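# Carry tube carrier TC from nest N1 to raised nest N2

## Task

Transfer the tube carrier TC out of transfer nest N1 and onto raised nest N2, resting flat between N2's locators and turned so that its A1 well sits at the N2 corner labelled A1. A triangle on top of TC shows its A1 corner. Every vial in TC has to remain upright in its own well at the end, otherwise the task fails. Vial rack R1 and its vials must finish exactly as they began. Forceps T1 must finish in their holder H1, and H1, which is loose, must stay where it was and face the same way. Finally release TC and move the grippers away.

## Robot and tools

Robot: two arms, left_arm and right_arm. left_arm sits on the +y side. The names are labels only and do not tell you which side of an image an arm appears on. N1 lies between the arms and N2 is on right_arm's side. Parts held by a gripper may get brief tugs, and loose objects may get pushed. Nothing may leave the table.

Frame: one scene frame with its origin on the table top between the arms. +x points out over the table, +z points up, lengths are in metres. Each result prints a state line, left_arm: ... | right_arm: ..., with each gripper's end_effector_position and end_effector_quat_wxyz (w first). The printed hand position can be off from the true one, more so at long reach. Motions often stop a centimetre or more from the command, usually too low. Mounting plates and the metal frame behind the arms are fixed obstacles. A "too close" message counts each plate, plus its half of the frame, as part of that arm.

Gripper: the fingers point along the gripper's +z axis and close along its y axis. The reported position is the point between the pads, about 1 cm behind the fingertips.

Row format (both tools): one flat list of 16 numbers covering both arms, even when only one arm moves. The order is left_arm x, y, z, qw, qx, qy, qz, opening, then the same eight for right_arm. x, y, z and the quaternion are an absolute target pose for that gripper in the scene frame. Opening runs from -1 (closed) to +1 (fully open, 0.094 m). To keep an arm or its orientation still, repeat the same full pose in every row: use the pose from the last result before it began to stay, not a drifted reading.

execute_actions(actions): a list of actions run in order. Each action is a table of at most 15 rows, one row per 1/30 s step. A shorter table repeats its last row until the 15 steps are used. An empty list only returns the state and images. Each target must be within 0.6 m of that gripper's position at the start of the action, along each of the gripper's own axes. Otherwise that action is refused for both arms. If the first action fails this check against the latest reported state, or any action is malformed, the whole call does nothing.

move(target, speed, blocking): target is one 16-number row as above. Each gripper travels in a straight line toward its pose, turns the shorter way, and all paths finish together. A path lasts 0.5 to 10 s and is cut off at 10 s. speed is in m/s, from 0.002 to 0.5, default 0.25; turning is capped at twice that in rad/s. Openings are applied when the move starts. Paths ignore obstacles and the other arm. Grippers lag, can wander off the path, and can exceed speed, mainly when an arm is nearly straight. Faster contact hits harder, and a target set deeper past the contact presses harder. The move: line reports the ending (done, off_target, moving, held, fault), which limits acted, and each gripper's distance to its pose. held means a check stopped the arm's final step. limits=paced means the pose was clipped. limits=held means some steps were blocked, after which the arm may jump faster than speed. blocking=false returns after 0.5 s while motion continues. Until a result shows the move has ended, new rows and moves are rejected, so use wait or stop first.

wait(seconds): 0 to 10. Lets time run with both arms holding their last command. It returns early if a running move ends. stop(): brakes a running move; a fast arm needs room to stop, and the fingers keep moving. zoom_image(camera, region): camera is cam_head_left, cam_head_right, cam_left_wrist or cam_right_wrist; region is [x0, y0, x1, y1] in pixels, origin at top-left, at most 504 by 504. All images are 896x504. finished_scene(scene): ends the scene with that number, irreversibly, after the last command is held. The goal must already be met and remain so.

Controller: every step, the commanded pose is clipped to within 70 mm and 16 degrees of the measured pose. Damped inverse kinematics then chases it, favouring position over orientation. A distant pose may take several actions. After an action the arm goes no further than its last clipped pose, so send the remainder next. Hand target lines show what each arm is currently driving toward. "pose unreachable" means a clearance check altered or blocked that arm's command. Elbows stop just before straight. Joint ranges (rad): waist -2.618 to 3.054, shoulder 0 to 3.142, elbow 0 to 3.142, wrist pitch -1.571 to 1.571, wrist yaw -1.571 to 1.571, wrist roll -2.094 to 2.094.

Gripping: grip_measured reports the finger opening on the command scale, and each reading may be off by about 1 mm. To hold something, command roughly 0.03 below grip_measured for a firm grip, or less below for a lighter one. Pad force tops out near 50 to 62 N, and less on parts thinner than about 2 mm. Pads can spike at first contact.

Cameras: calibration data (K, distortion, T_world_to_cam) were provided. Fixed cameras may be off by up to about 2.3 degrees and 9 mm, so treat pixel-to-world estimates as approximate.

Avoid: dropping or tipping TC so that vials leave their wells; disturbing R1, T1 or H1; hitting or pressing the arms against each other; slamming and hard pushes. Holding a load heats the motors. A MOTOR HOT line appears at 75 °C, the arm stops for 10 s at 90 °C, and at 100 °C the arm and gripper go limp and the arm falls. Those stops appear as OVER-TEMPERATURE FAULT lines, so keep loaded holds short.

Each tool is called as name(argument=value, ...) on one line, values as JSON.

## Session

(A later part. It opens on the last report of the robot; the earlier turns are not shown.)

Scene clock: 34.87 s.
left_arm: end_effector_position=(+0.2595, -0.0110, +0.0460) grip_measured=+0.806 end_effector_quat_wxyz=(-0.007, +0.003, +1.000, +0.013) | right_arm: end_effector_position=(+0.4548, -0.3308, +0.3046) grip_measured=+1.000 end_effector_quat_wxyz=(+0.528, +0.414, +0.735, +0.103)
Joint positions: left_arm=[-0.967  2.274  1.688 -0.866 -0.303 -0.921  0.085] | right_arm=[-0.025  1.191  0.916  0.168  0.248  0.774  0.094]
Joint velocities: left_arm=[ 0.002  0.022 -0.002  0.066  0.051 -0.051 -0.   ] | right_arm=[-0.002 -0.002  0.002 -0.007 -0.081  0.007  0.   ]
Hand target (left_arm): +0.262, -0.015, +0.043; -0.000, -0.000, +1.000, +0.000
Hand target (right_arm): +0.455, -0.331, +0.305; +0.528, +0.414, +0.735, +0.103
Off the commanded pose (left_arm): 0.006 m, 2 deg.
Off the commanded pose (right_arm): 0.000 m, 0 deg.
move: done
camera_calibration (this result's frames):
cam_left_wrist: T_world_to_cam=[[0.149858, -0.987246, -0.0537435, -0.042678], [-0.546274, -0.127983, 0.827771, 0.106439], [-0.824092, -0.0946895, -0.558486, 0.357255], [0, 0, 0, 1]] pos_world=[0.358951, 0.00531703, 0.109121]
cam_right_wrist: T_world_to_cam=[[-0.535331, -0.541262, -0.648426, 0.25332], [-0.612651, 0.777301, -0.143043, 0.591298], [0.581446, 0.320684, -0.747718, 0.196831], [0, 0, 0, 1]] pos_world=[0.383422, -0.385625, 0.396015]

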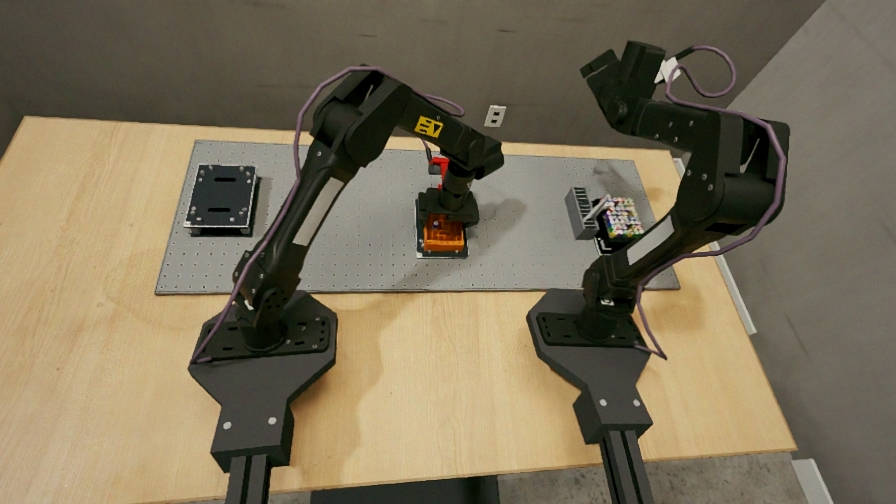

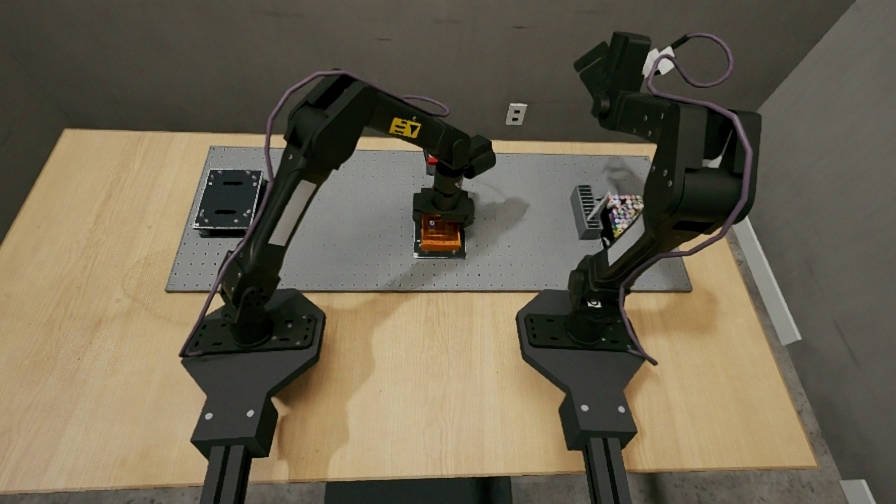

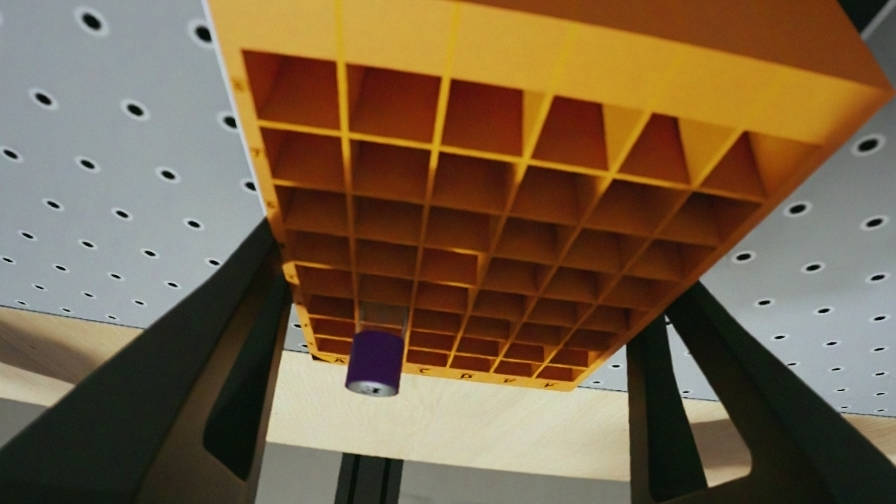

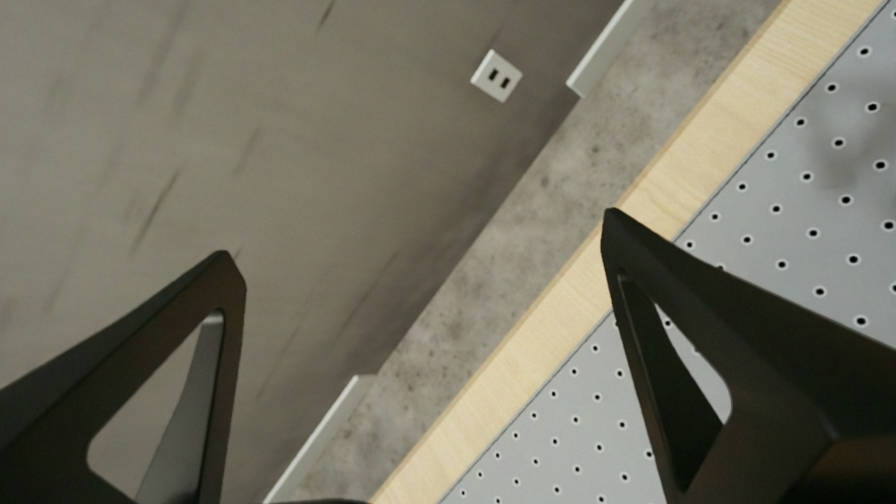

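move(target=[0.264,-0.015,0.16,0.01,0,1,0,0.76,0.4548,-0.3308,0.3046,0.528,0.414,0.735,0.103,1], speed=0.08)

move(target=[0.315,0.48,0.14,0.015,0,1,0,0.76,0.4548,-0.3308,0.3046,0.528,0.414,0.735,0.103,1], speed=0.15)

move(target=[0.313,0.478,0.108,0.012,0,1,0,0.76,0.4548,-0.3308,0.3046,0.528,0.414,0.735,0.103,1], speed=0.03)

zoom_image(camera="cam_head_right", region=[175, 150, 285, 250])

zoom_image(camera="cam_head_left", region=[170, 150, 280, 250])

Scene clock: 52.97 s.
left_arm: end_effector_position=(+0.2570, -0.0109, +0.1452) grip_measured=+0.806 end_effector_quat_wxyz=(-0.008, +0.000, +1.000, +0.004) | right_arm: end_effector_position=(+0.4548, -0.3308, +0.3046) grip_measured=+1.000 end_effector_quat_wxyz=(+0.528, +0.414, +0.735, +0.103)
Joint positions: left_arm=[-1.036  2.13   1.832 -1.162 -0.299 -0.994  0.085] | right_arm=[-0.025  1.191  0.916  0.168  0.248  0.774  0.094]
Joint velocities: left_arm=[ 0.002  0.007  0.007 -0.022 -0.022 -0.051 -0.001] | right_arm=[ 0.002 -0.002 -0.012  0.022  0.007  0.022  0.   ]
Hand target (left_arm): +0.263, -0.014, +0.160; +0.009, -0.000, +1.000, -0.002
Hand target (right_arm): +0.455, -0.331, +0.305; +0.528, +0.414, +0.735, +0.103
Off the commanded pose (left_arm): 0.017 m, 2 deg.
Off the commanded pose (right_arm): 0.000 m, 0 deg.
move: off_target (left_arm)
camera_calibration (this result's frames):
cam_left_wrist: T_world_to_cam=[[0.154471, -0.98729, -0.0373922, -0.0404572], [-0.543385, -0.116504, 0.83136, 0.0218671], [-0.825149, -0.108102, -0.554475, 0.410164], [0, 0, 0, 1]] pos_world=[0.356578, 0.00694441, 0.207733]
cam_right_wrist: T_world_to_cam=[[-0.535331, -0.541262, -0.648426, 0.25332], [-0.612651, 0.777301, -0.143043, 0.591298], [0.581446, 0.320684, -0.747718, 0.196831], [0, 0, 0, 1]] pos_world=[0.383422, -0.385625, 0.396015]

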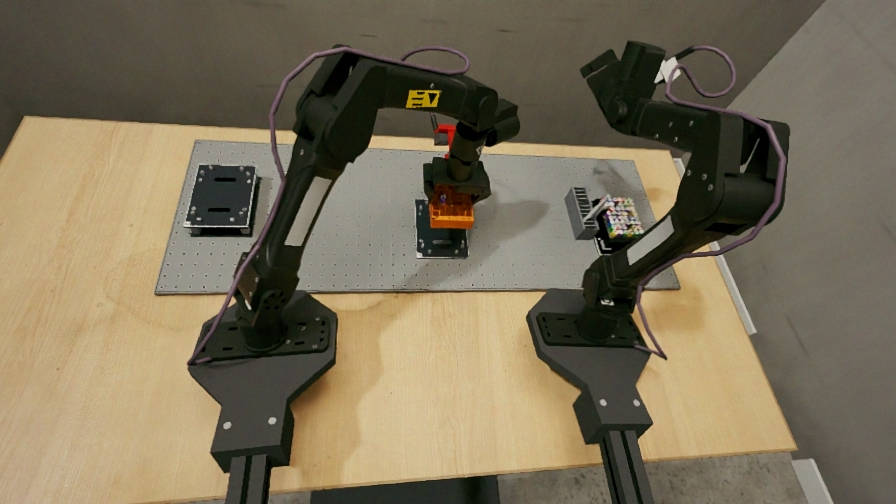

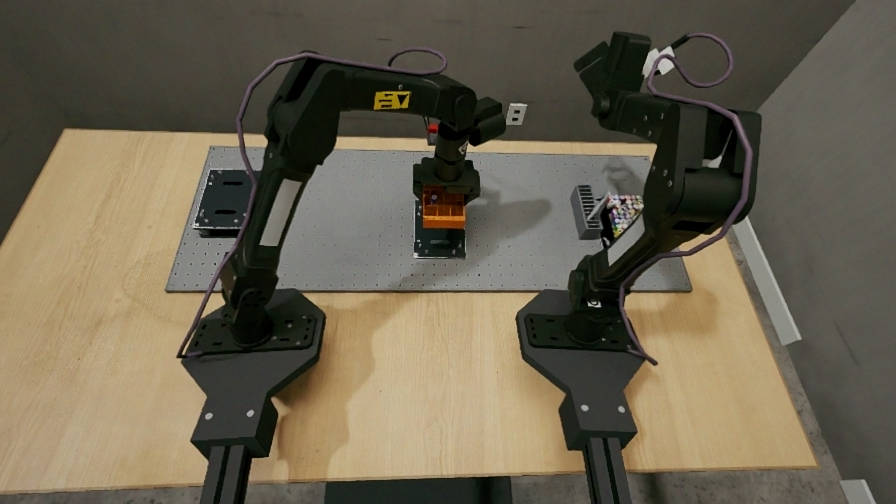

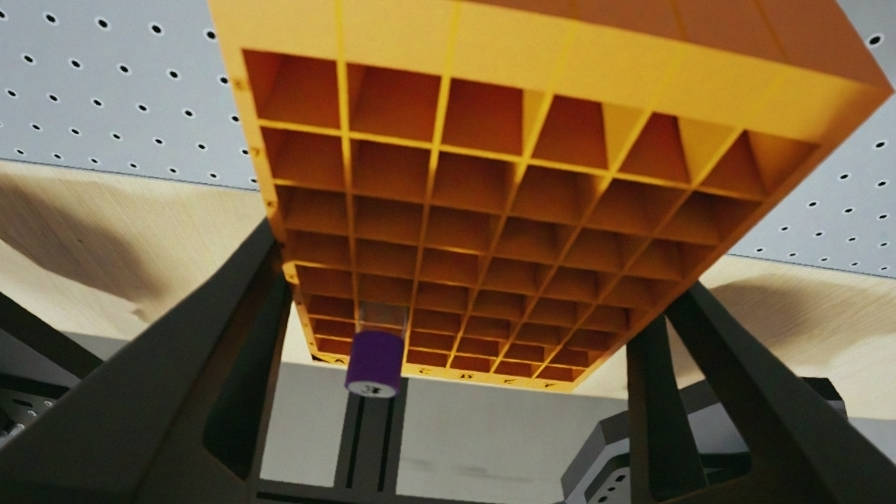

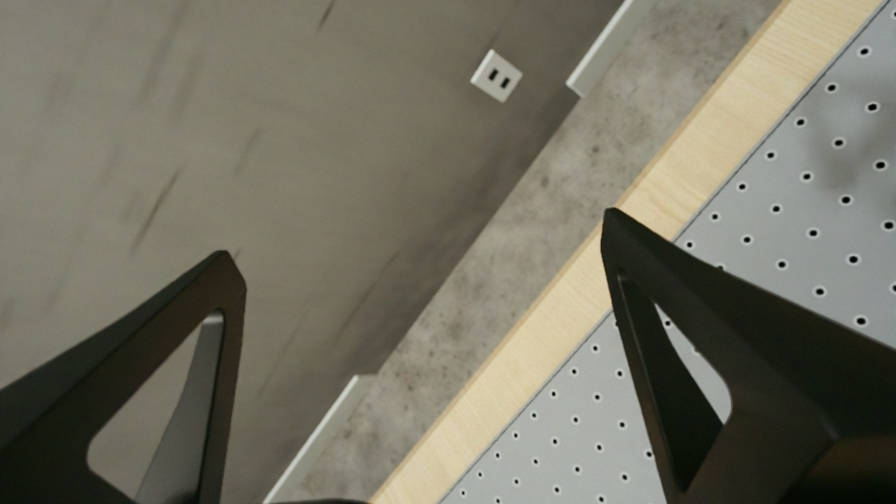

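Scene clock: 56.80 s.
left_arm: end_effector_position=(+0.3084, +0.4860, +0.1335) grip_measured=+0.806 end_effector_quat_wxyz=(+0.002, +0.003, +1.000, +0.025) | right_arm: end_effector_position=(+0.4548, -0.3308, +0.3046) grip_measured=+1.000 end_effector_quat_wxyz=(+0.528, +0.414, +0.735, +0.103)
Joint positions: left_arm=[ 0.434  1.591  1.251 -0.884  0.046  0.45   0.085] | right_arm=[-0.025  1.191  0.916  0.168  0.248  0.774  0.094]
Joint velocities: left_arm=[ 0.002 -0.007  0.007  0.037  0.051 -0.007 -0.   ] | right_arm=[-0.007 -0.012 -0.007 -0.022  0.007  0.022  0.   ]
Hand target (left_arm): +0.318, +0.487, +0.139; +0.014, +0.006, +1.000, +0.021
Hand target (right_arm): +0.455, -0.331, +0.305; +0.528, +0.414, +0.735, +0.103
Off the commanded pose (left_arm): 0.011 m, 3 deg.
Off the commanded pose (right_arm): 0.000 m, 0 deg.
move: off_target (left_arm)
camera_calibration (this result's frames):
cam_left_wrist: T_world_to_cam=[[0.150393, -0.985725, -0.0756911, 0.447338], [-0.560614, -0.148094, 0.814727, 0.140304], [-0.814306, -0.0800955, -0.574883, 0.485559], [0, 0, 0, 1]] pos_world=[0.406773, 0.500622, 0.19869]
cam_right_wrist: T_world_to_cam=[[-0.535331, -0.541262, -0.648426, 0.25332], [-0.612651, 0.777301, -0.143043, 0.591298], [0.581446, 0.320684, -0.747718, 0.196831], [0, 0, 0, 1]] pos_world=[0.383422, -0.385625, 0.396015]

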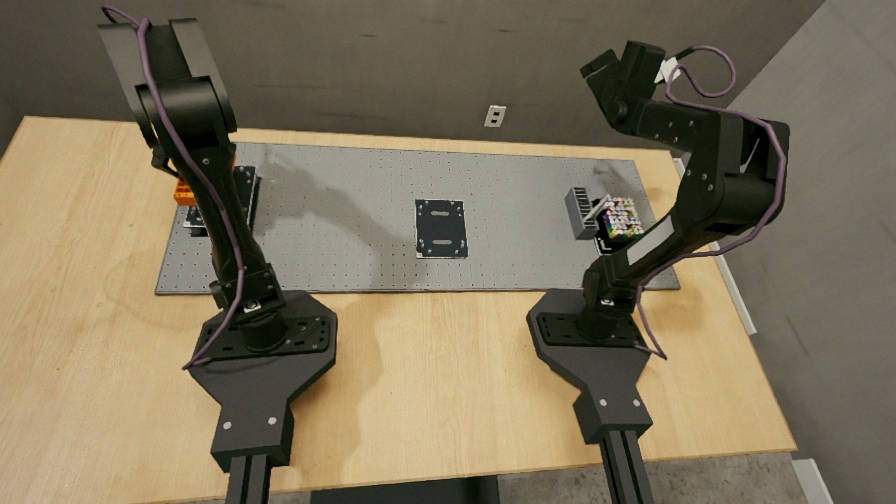

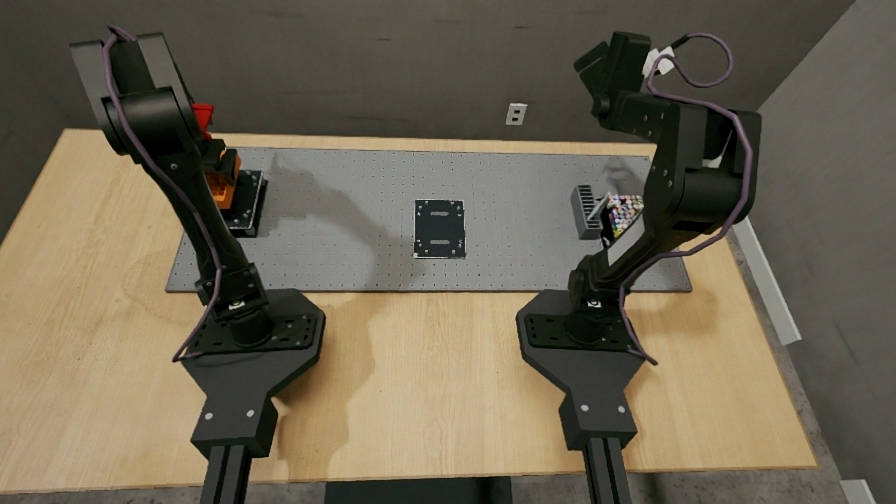

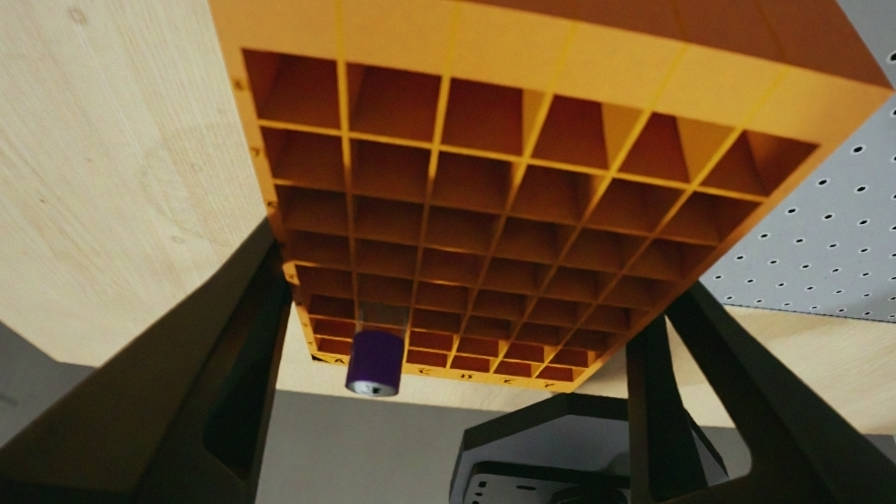

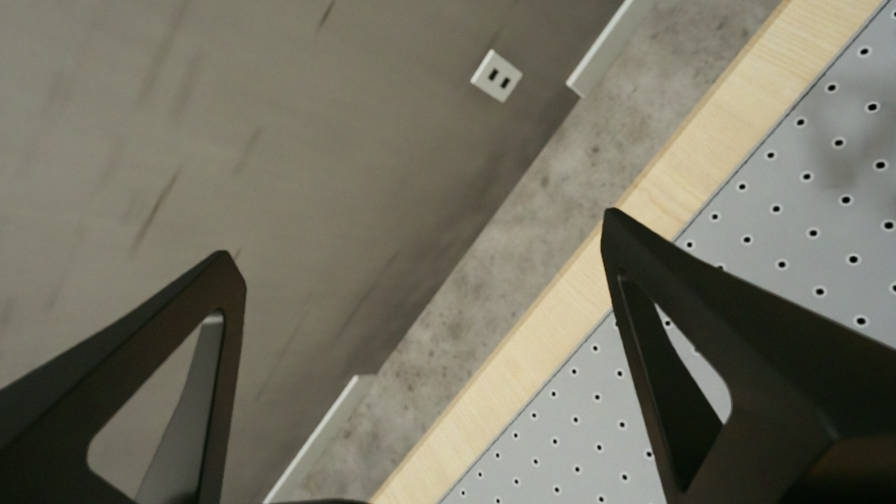

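Scene clock: 58.03 s.
left_arm: end_effector_position=(+0.3113, +0.4829, +0.1135) grip_measured=+0.806 end_effector_quat_wxyz=(+0.006, -0.001, +1.000, +0.009) | right_arm: end_effector_position=(+0.4548, -0.3308, +0.3046) grip_measured=+1.000 end_effector_quat_wxyz=(+0.528, +0.414, +0.735, +0.103)
Joint positions: left_arm=[ 0.434  1.634  1.224 -0.82   0.079  0.443  0.085] | right_arm=[-0.025  1.191  0.916  0.168  0.248  0.774  0.094]
Joint velocities: left_arm=[-0.002 -0.007 -0.002  0.007  0.022  0.037  0.   ] | right_arm=[-0.017 -0.002  0.002  0.037 -0.051  0.022  0.   ]
Hand target (left_arm): +0.313, +0.478, +0.108; +0.012, -0.000, +1.000, -0.000
Hand target (right_arm): +0.455, -0.331, +0.305; +0.528, +0.414, +0.735, +0.103
Off the commanded pose (left_arm): 0.008 m, 1 deg.
Off the commanded pose (right_arm): 0.000 m, 0 deg.
move: done
camera_calibration (this result's frames):
cam_left_wrist: T_world_to_cam=[[0.157135, -0.986658, -0.0425941, 0.436933], [-0.567219, -0.125473, 0.813953, 0.149007], [-0.808438, -0.10374, -0.579367, 0.486289], [0, 0, 0, 1]] pos_world=[0.408997, 0.500248, 0.179066]
cam_right_wrist: T_world_to_cam=[[-0.535331, -0.541262, -0.648426, 0.25332], [-0.612651, 0.777301, -0.143043, 0.591298], [0.581446, 0.320684, -0.747718, 0.196831], [0, 0, 0, 1]] pos_world=[0.383422, -0.385625, 0.396015]

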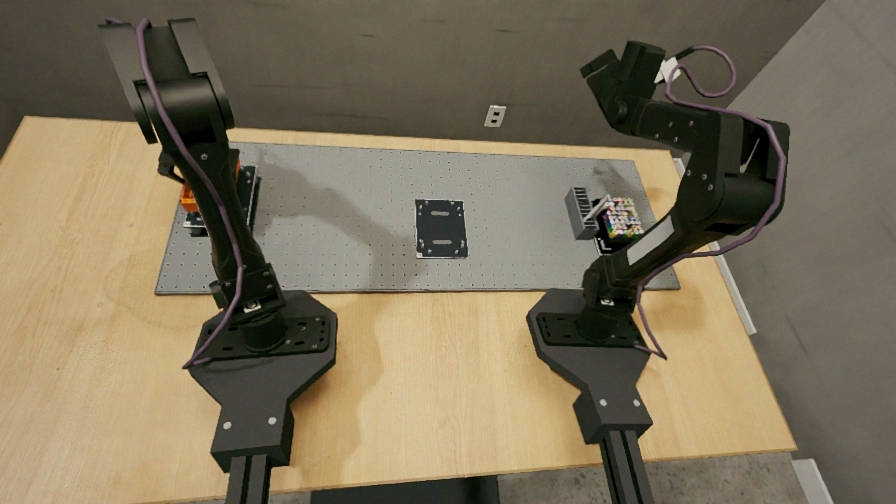

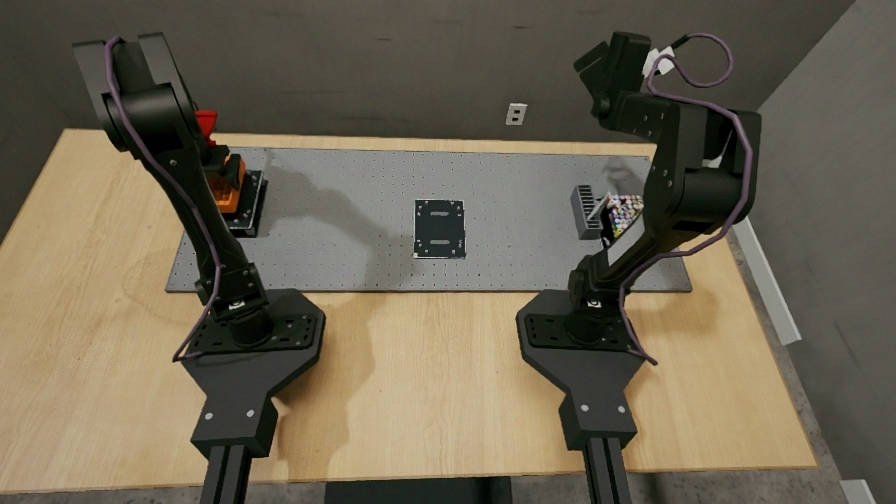

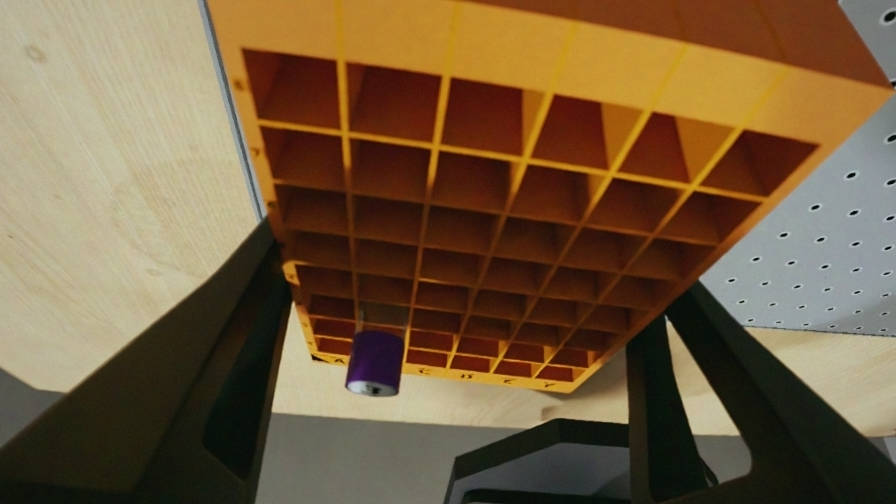

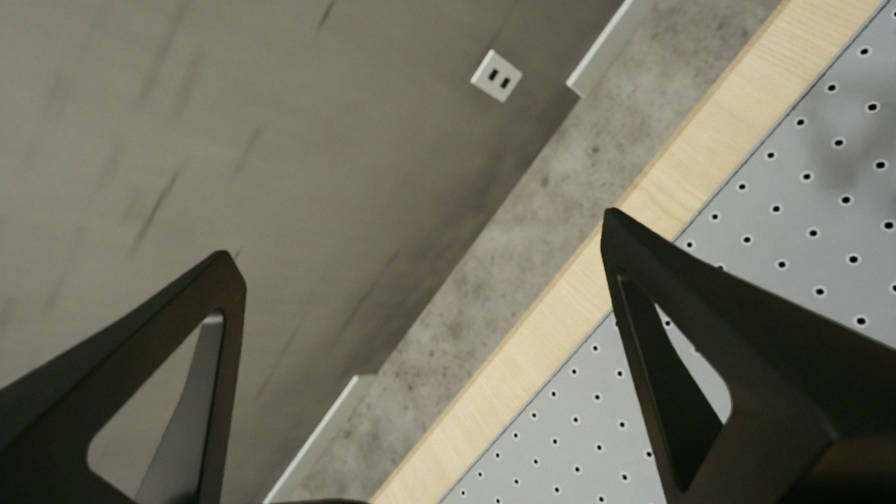

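Region (175, 150, 285, 250) of cam_head_right's 896x504 image, scaled by 4.582, with more detail than that image has; it fills the top 458 rows of this view, and the rest is white.

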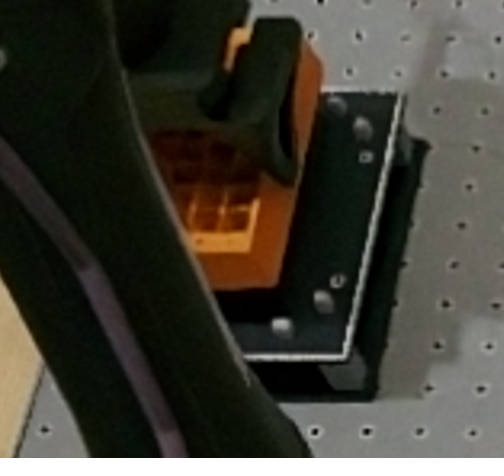

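Region (170, 150, 280, 250) of cam_head_left's 896x504 image, scaled by 4.582, with more detail than that image has; it fills the top 458 rows of this view, and the rest is white.

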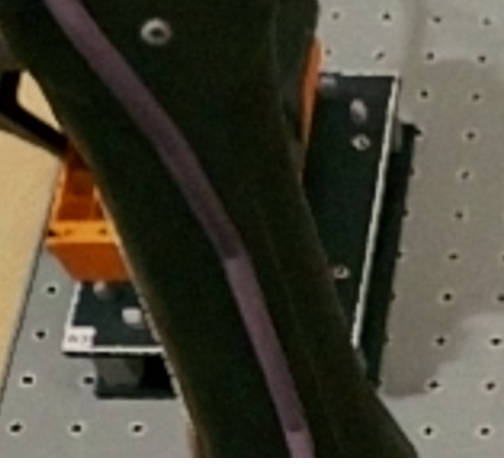

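move(target=[0.312,0.472,0.095,0.008,0,1,0,0.76,0.4548,-0.3308,0.3046,0.528,0.414,0.735,0.103,1], speed=0.02)

zoom_image(camera="cam_head_right", region=[175, 150, 285, 250])

zoom_image(camera="cam_head_left", region=[170, 150, 280, 250])

Scene clock: 66.23 s.
left_arm: end_effector_position=(+0.3112, +0.4753, +0.1008) grip_measured=+0.806 end_effector_quat_wxyz=(+0.005, -0.000, +1.000, +0.004) | right_arm: end_effector_position=(+0.4548, -0.3308, +0.3046) grip_measured=+1.000 end_effector_quat_wxyz=(+0.528, +0.414, +0.735, +0.103)
Joint positions: left_arm=[ 0.413  1.651  1.193 -0.777  0.08   0.424  0.085] | right_arm=[-0.025  1.191  0.916  0.168  0.248  0.774  0.094]
Joint velocities: left_arm=[-0.012 -0.007  0.002  0.11  -0.037 -0.081 -0.001] | right_arm=[-0.017 -0.007 -0.007 -0.037 -0.022  0.022  0.   ]
Hand target (left_arm): +0.312, +0.472, +0.095; +0.008, -0.000, +1.000, -0.000
Hand target (right_arm): +0.455, -0.331, +0.305; +0.528, +0.414, +0.735, +0.103
Off the commanded pose (left_arm): 0.007 m, 1 deg.
Off the commanded pose (right_arm): 0.000 m, 0 deg.
move: done
camera_calibration (this result's frames):
cam_left_wrist: T_world_to_cam=[[0.156683, -0.987081, -0.0334987, 0.428404], [-0.565374, -0.117451, 0.81643, 0.153731], [-0.809817, -0.108981, -0.576472, 0.480708], [0, 0, 0, 1]] pos_world=[0.409077, 0.493314, 0.165955]
cam_right_wrist: T_world_to_cam=[[-0.535331, -0.541262, -0.648426, 0.25332], [-0.612651, 0.777301, -0.143043, 0.591298], [0.581446, 0.320684, -0.747718, 0.196831], [0, 0, 0, 1]] pos_world=[0.383422, -0.385625, 0.396015]

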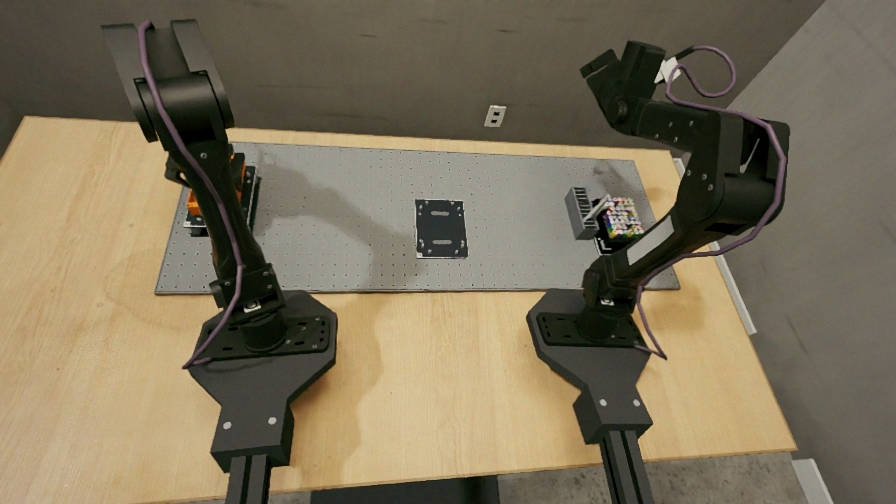

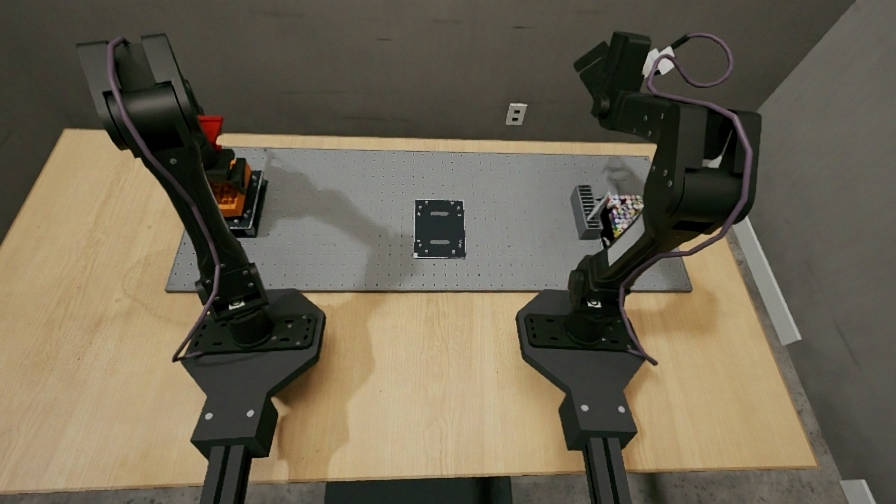

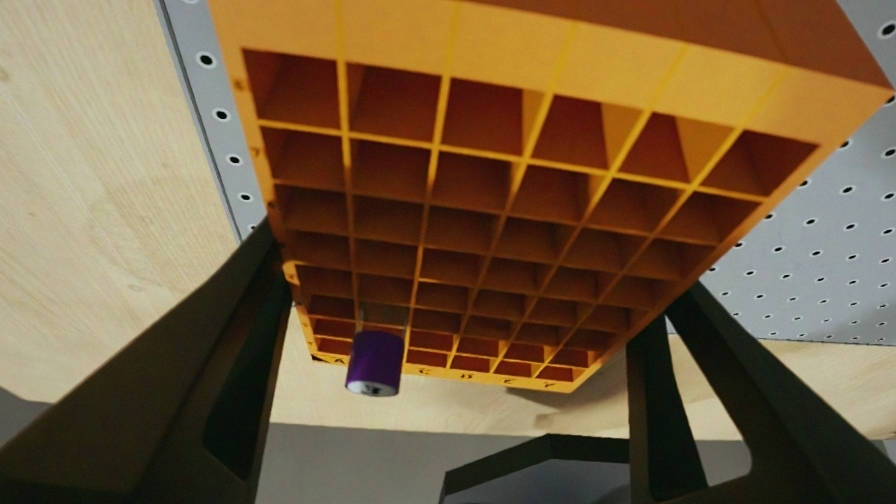

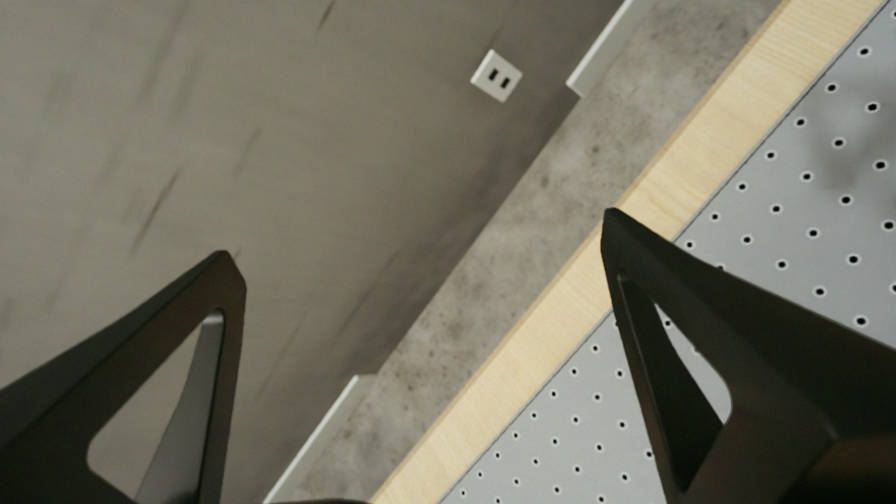

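Region (175, 150, 285, 250) of cam_head_right's 896x504 image, scaled by 4.582, with more detail than that image has; it fills the top 458 rows of this view, and the rest is white.

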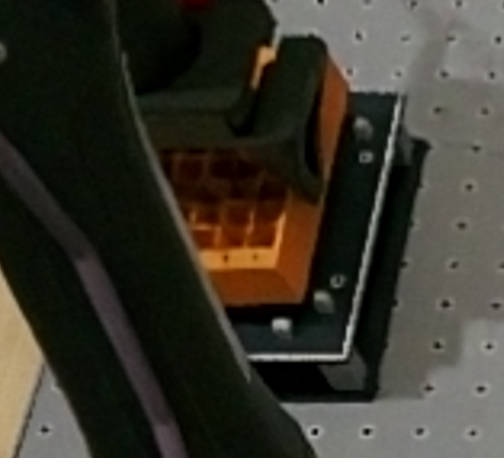

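Region (170, 150, 280, 250) of cam_head_left's 896x504 image, scaled by 4.582, with more detail than that image has; it fills the top 458 rows of this view, and the rest is white.

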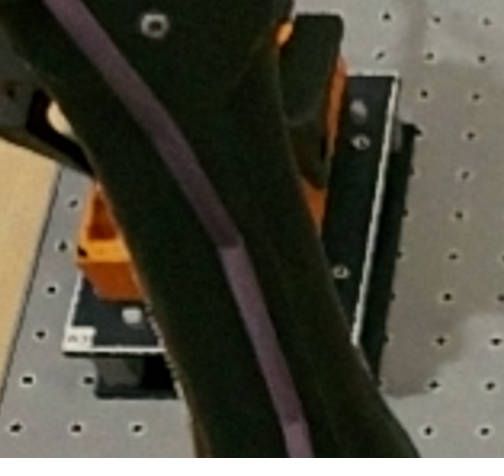

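move(target=[0.311,0.476,0.083,0.008,0,1,0,0.76,0.4548,-0.3308,0.3046,0.528,0.414,0.735,0.103,1], speed=0.015)

zoom_image(camera="cam_head_right", region=[175, 150, 285, 250])

zoom_image(camera="cam_head_left", region=[170, 150, 280, 250])

Scene clock: 73.53 s.
left_arm: end_effector_position=(+0.3125, +0.4770, +0.0884) grip_measured=+0.806 end_effector_quat_wxyz=(+0.006, -0.000, +1.000, +0.005) | right_arm: end_effector_position=(+0.4548, -0.3308, +0.3046) grip_measured=+1.000 end_effector_quat_wxyz=(+0.528, +0.414, +0.735, +0.103)
Joint positions: left_arm=[ 0.413  1.68   1.179 -0.731  0.08   0.424  0.085] | right_arm=[-0.025  1.191  0.916  0.168  0.248  0.774  0.094]
Joint velocities: left_arm=[-0.007 -0.027 -0.022 -0.051 -0.022 -0.037  0.   ] | right_arm=[-0.002  0.002 -0.002 -0.037  0.081  0.022  0.   ]
Hand target (left_arm): +0.311, +0.476, +0.083; +0.008, +0.000, +1.000, -0.000
Hand target (right_arm): +0.455, -0.331, +0.305; +0.528, +0.414, +0.735, +0.103
Off the commanded pose (left_arm): 0.006 m, 1 deg.
Off the commanded pose (right_arm): 0.000 m, 0 deg.
move: done
camera_calibration (this result's frames):
cam_left_wrist: T_world_to_cam=[[0.156941, -0.987032, -0.0337306, 0.429317], [-0.567177, -0.118038, 0.815093, 0.165686], [-0.808504, -0.10879, -0.578347, 0.474419], [0, 0, 0, 1]] pos_world=[0.410166, 0.494919, 0.153811]
cam_right_wrist: T_world_to_cam=[[-0.535331, -0.541262, -0.648426, 0.25332], [-0.612651, 0.777301, -0.143043, 0.591298], [0.581446, 0.320684, -0.747718, 0.196831], [0, 0, 0, 1]] pos_world=[0.383422, -0.385625, 0.396015]

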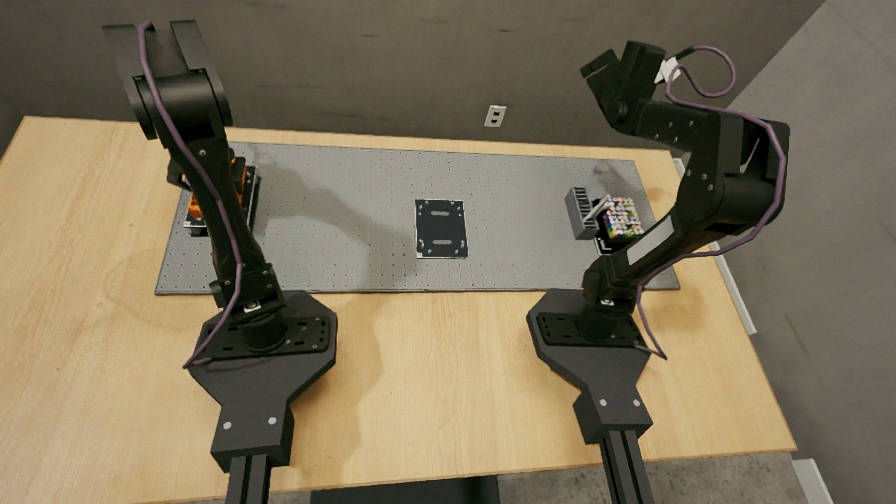

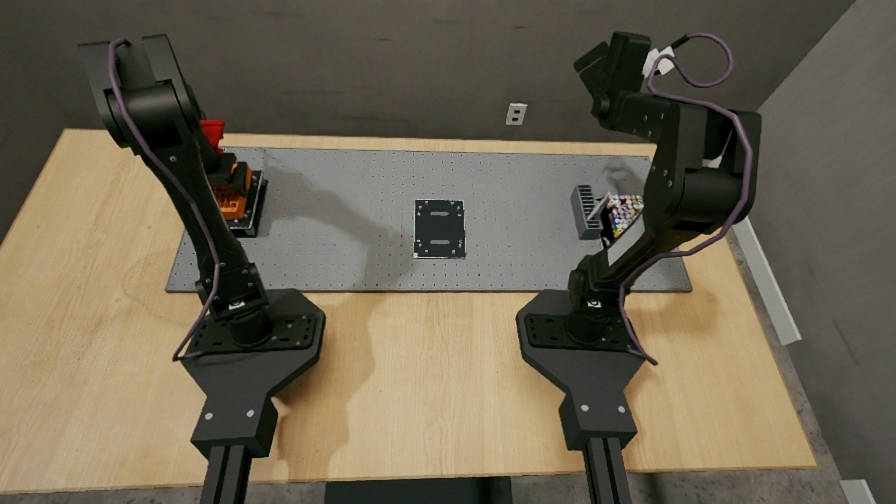

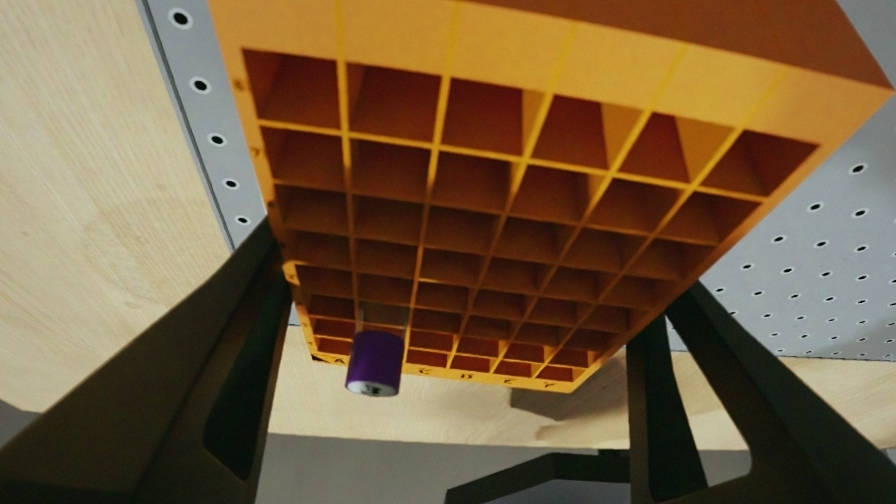

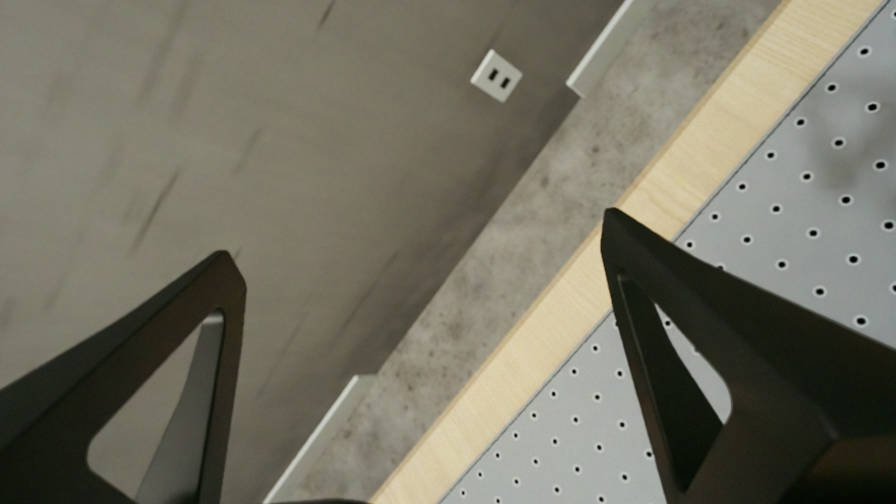

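Region (175, 150, 285, 250) of cam_head_right's 896x504 image, scaled by 4.582, with more detail than that image has; it fills the top 458 rows of this view, and the rest is white.

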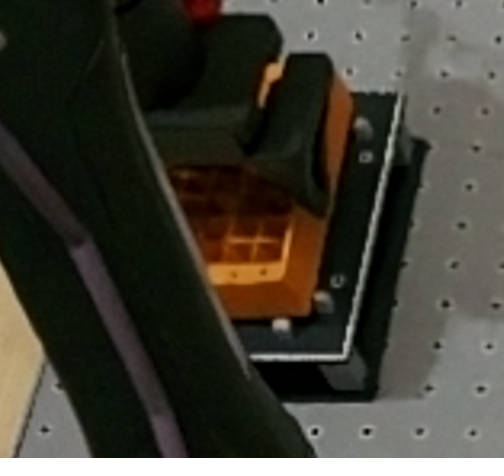

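Region (170, 150, 280, 250) of cam_head_left's 896x504 image, scaled by 4.582, with more detail than that image has; it fills the top 458 rows of this view, and the rest is white.

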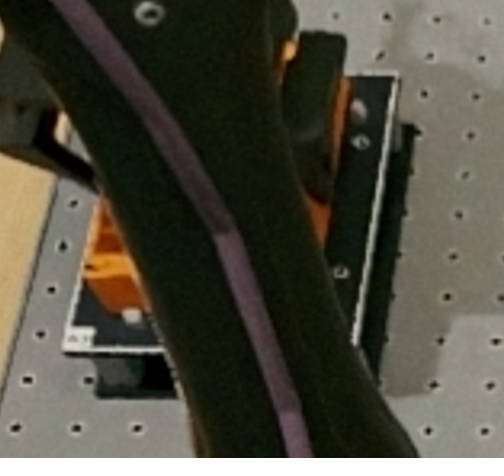

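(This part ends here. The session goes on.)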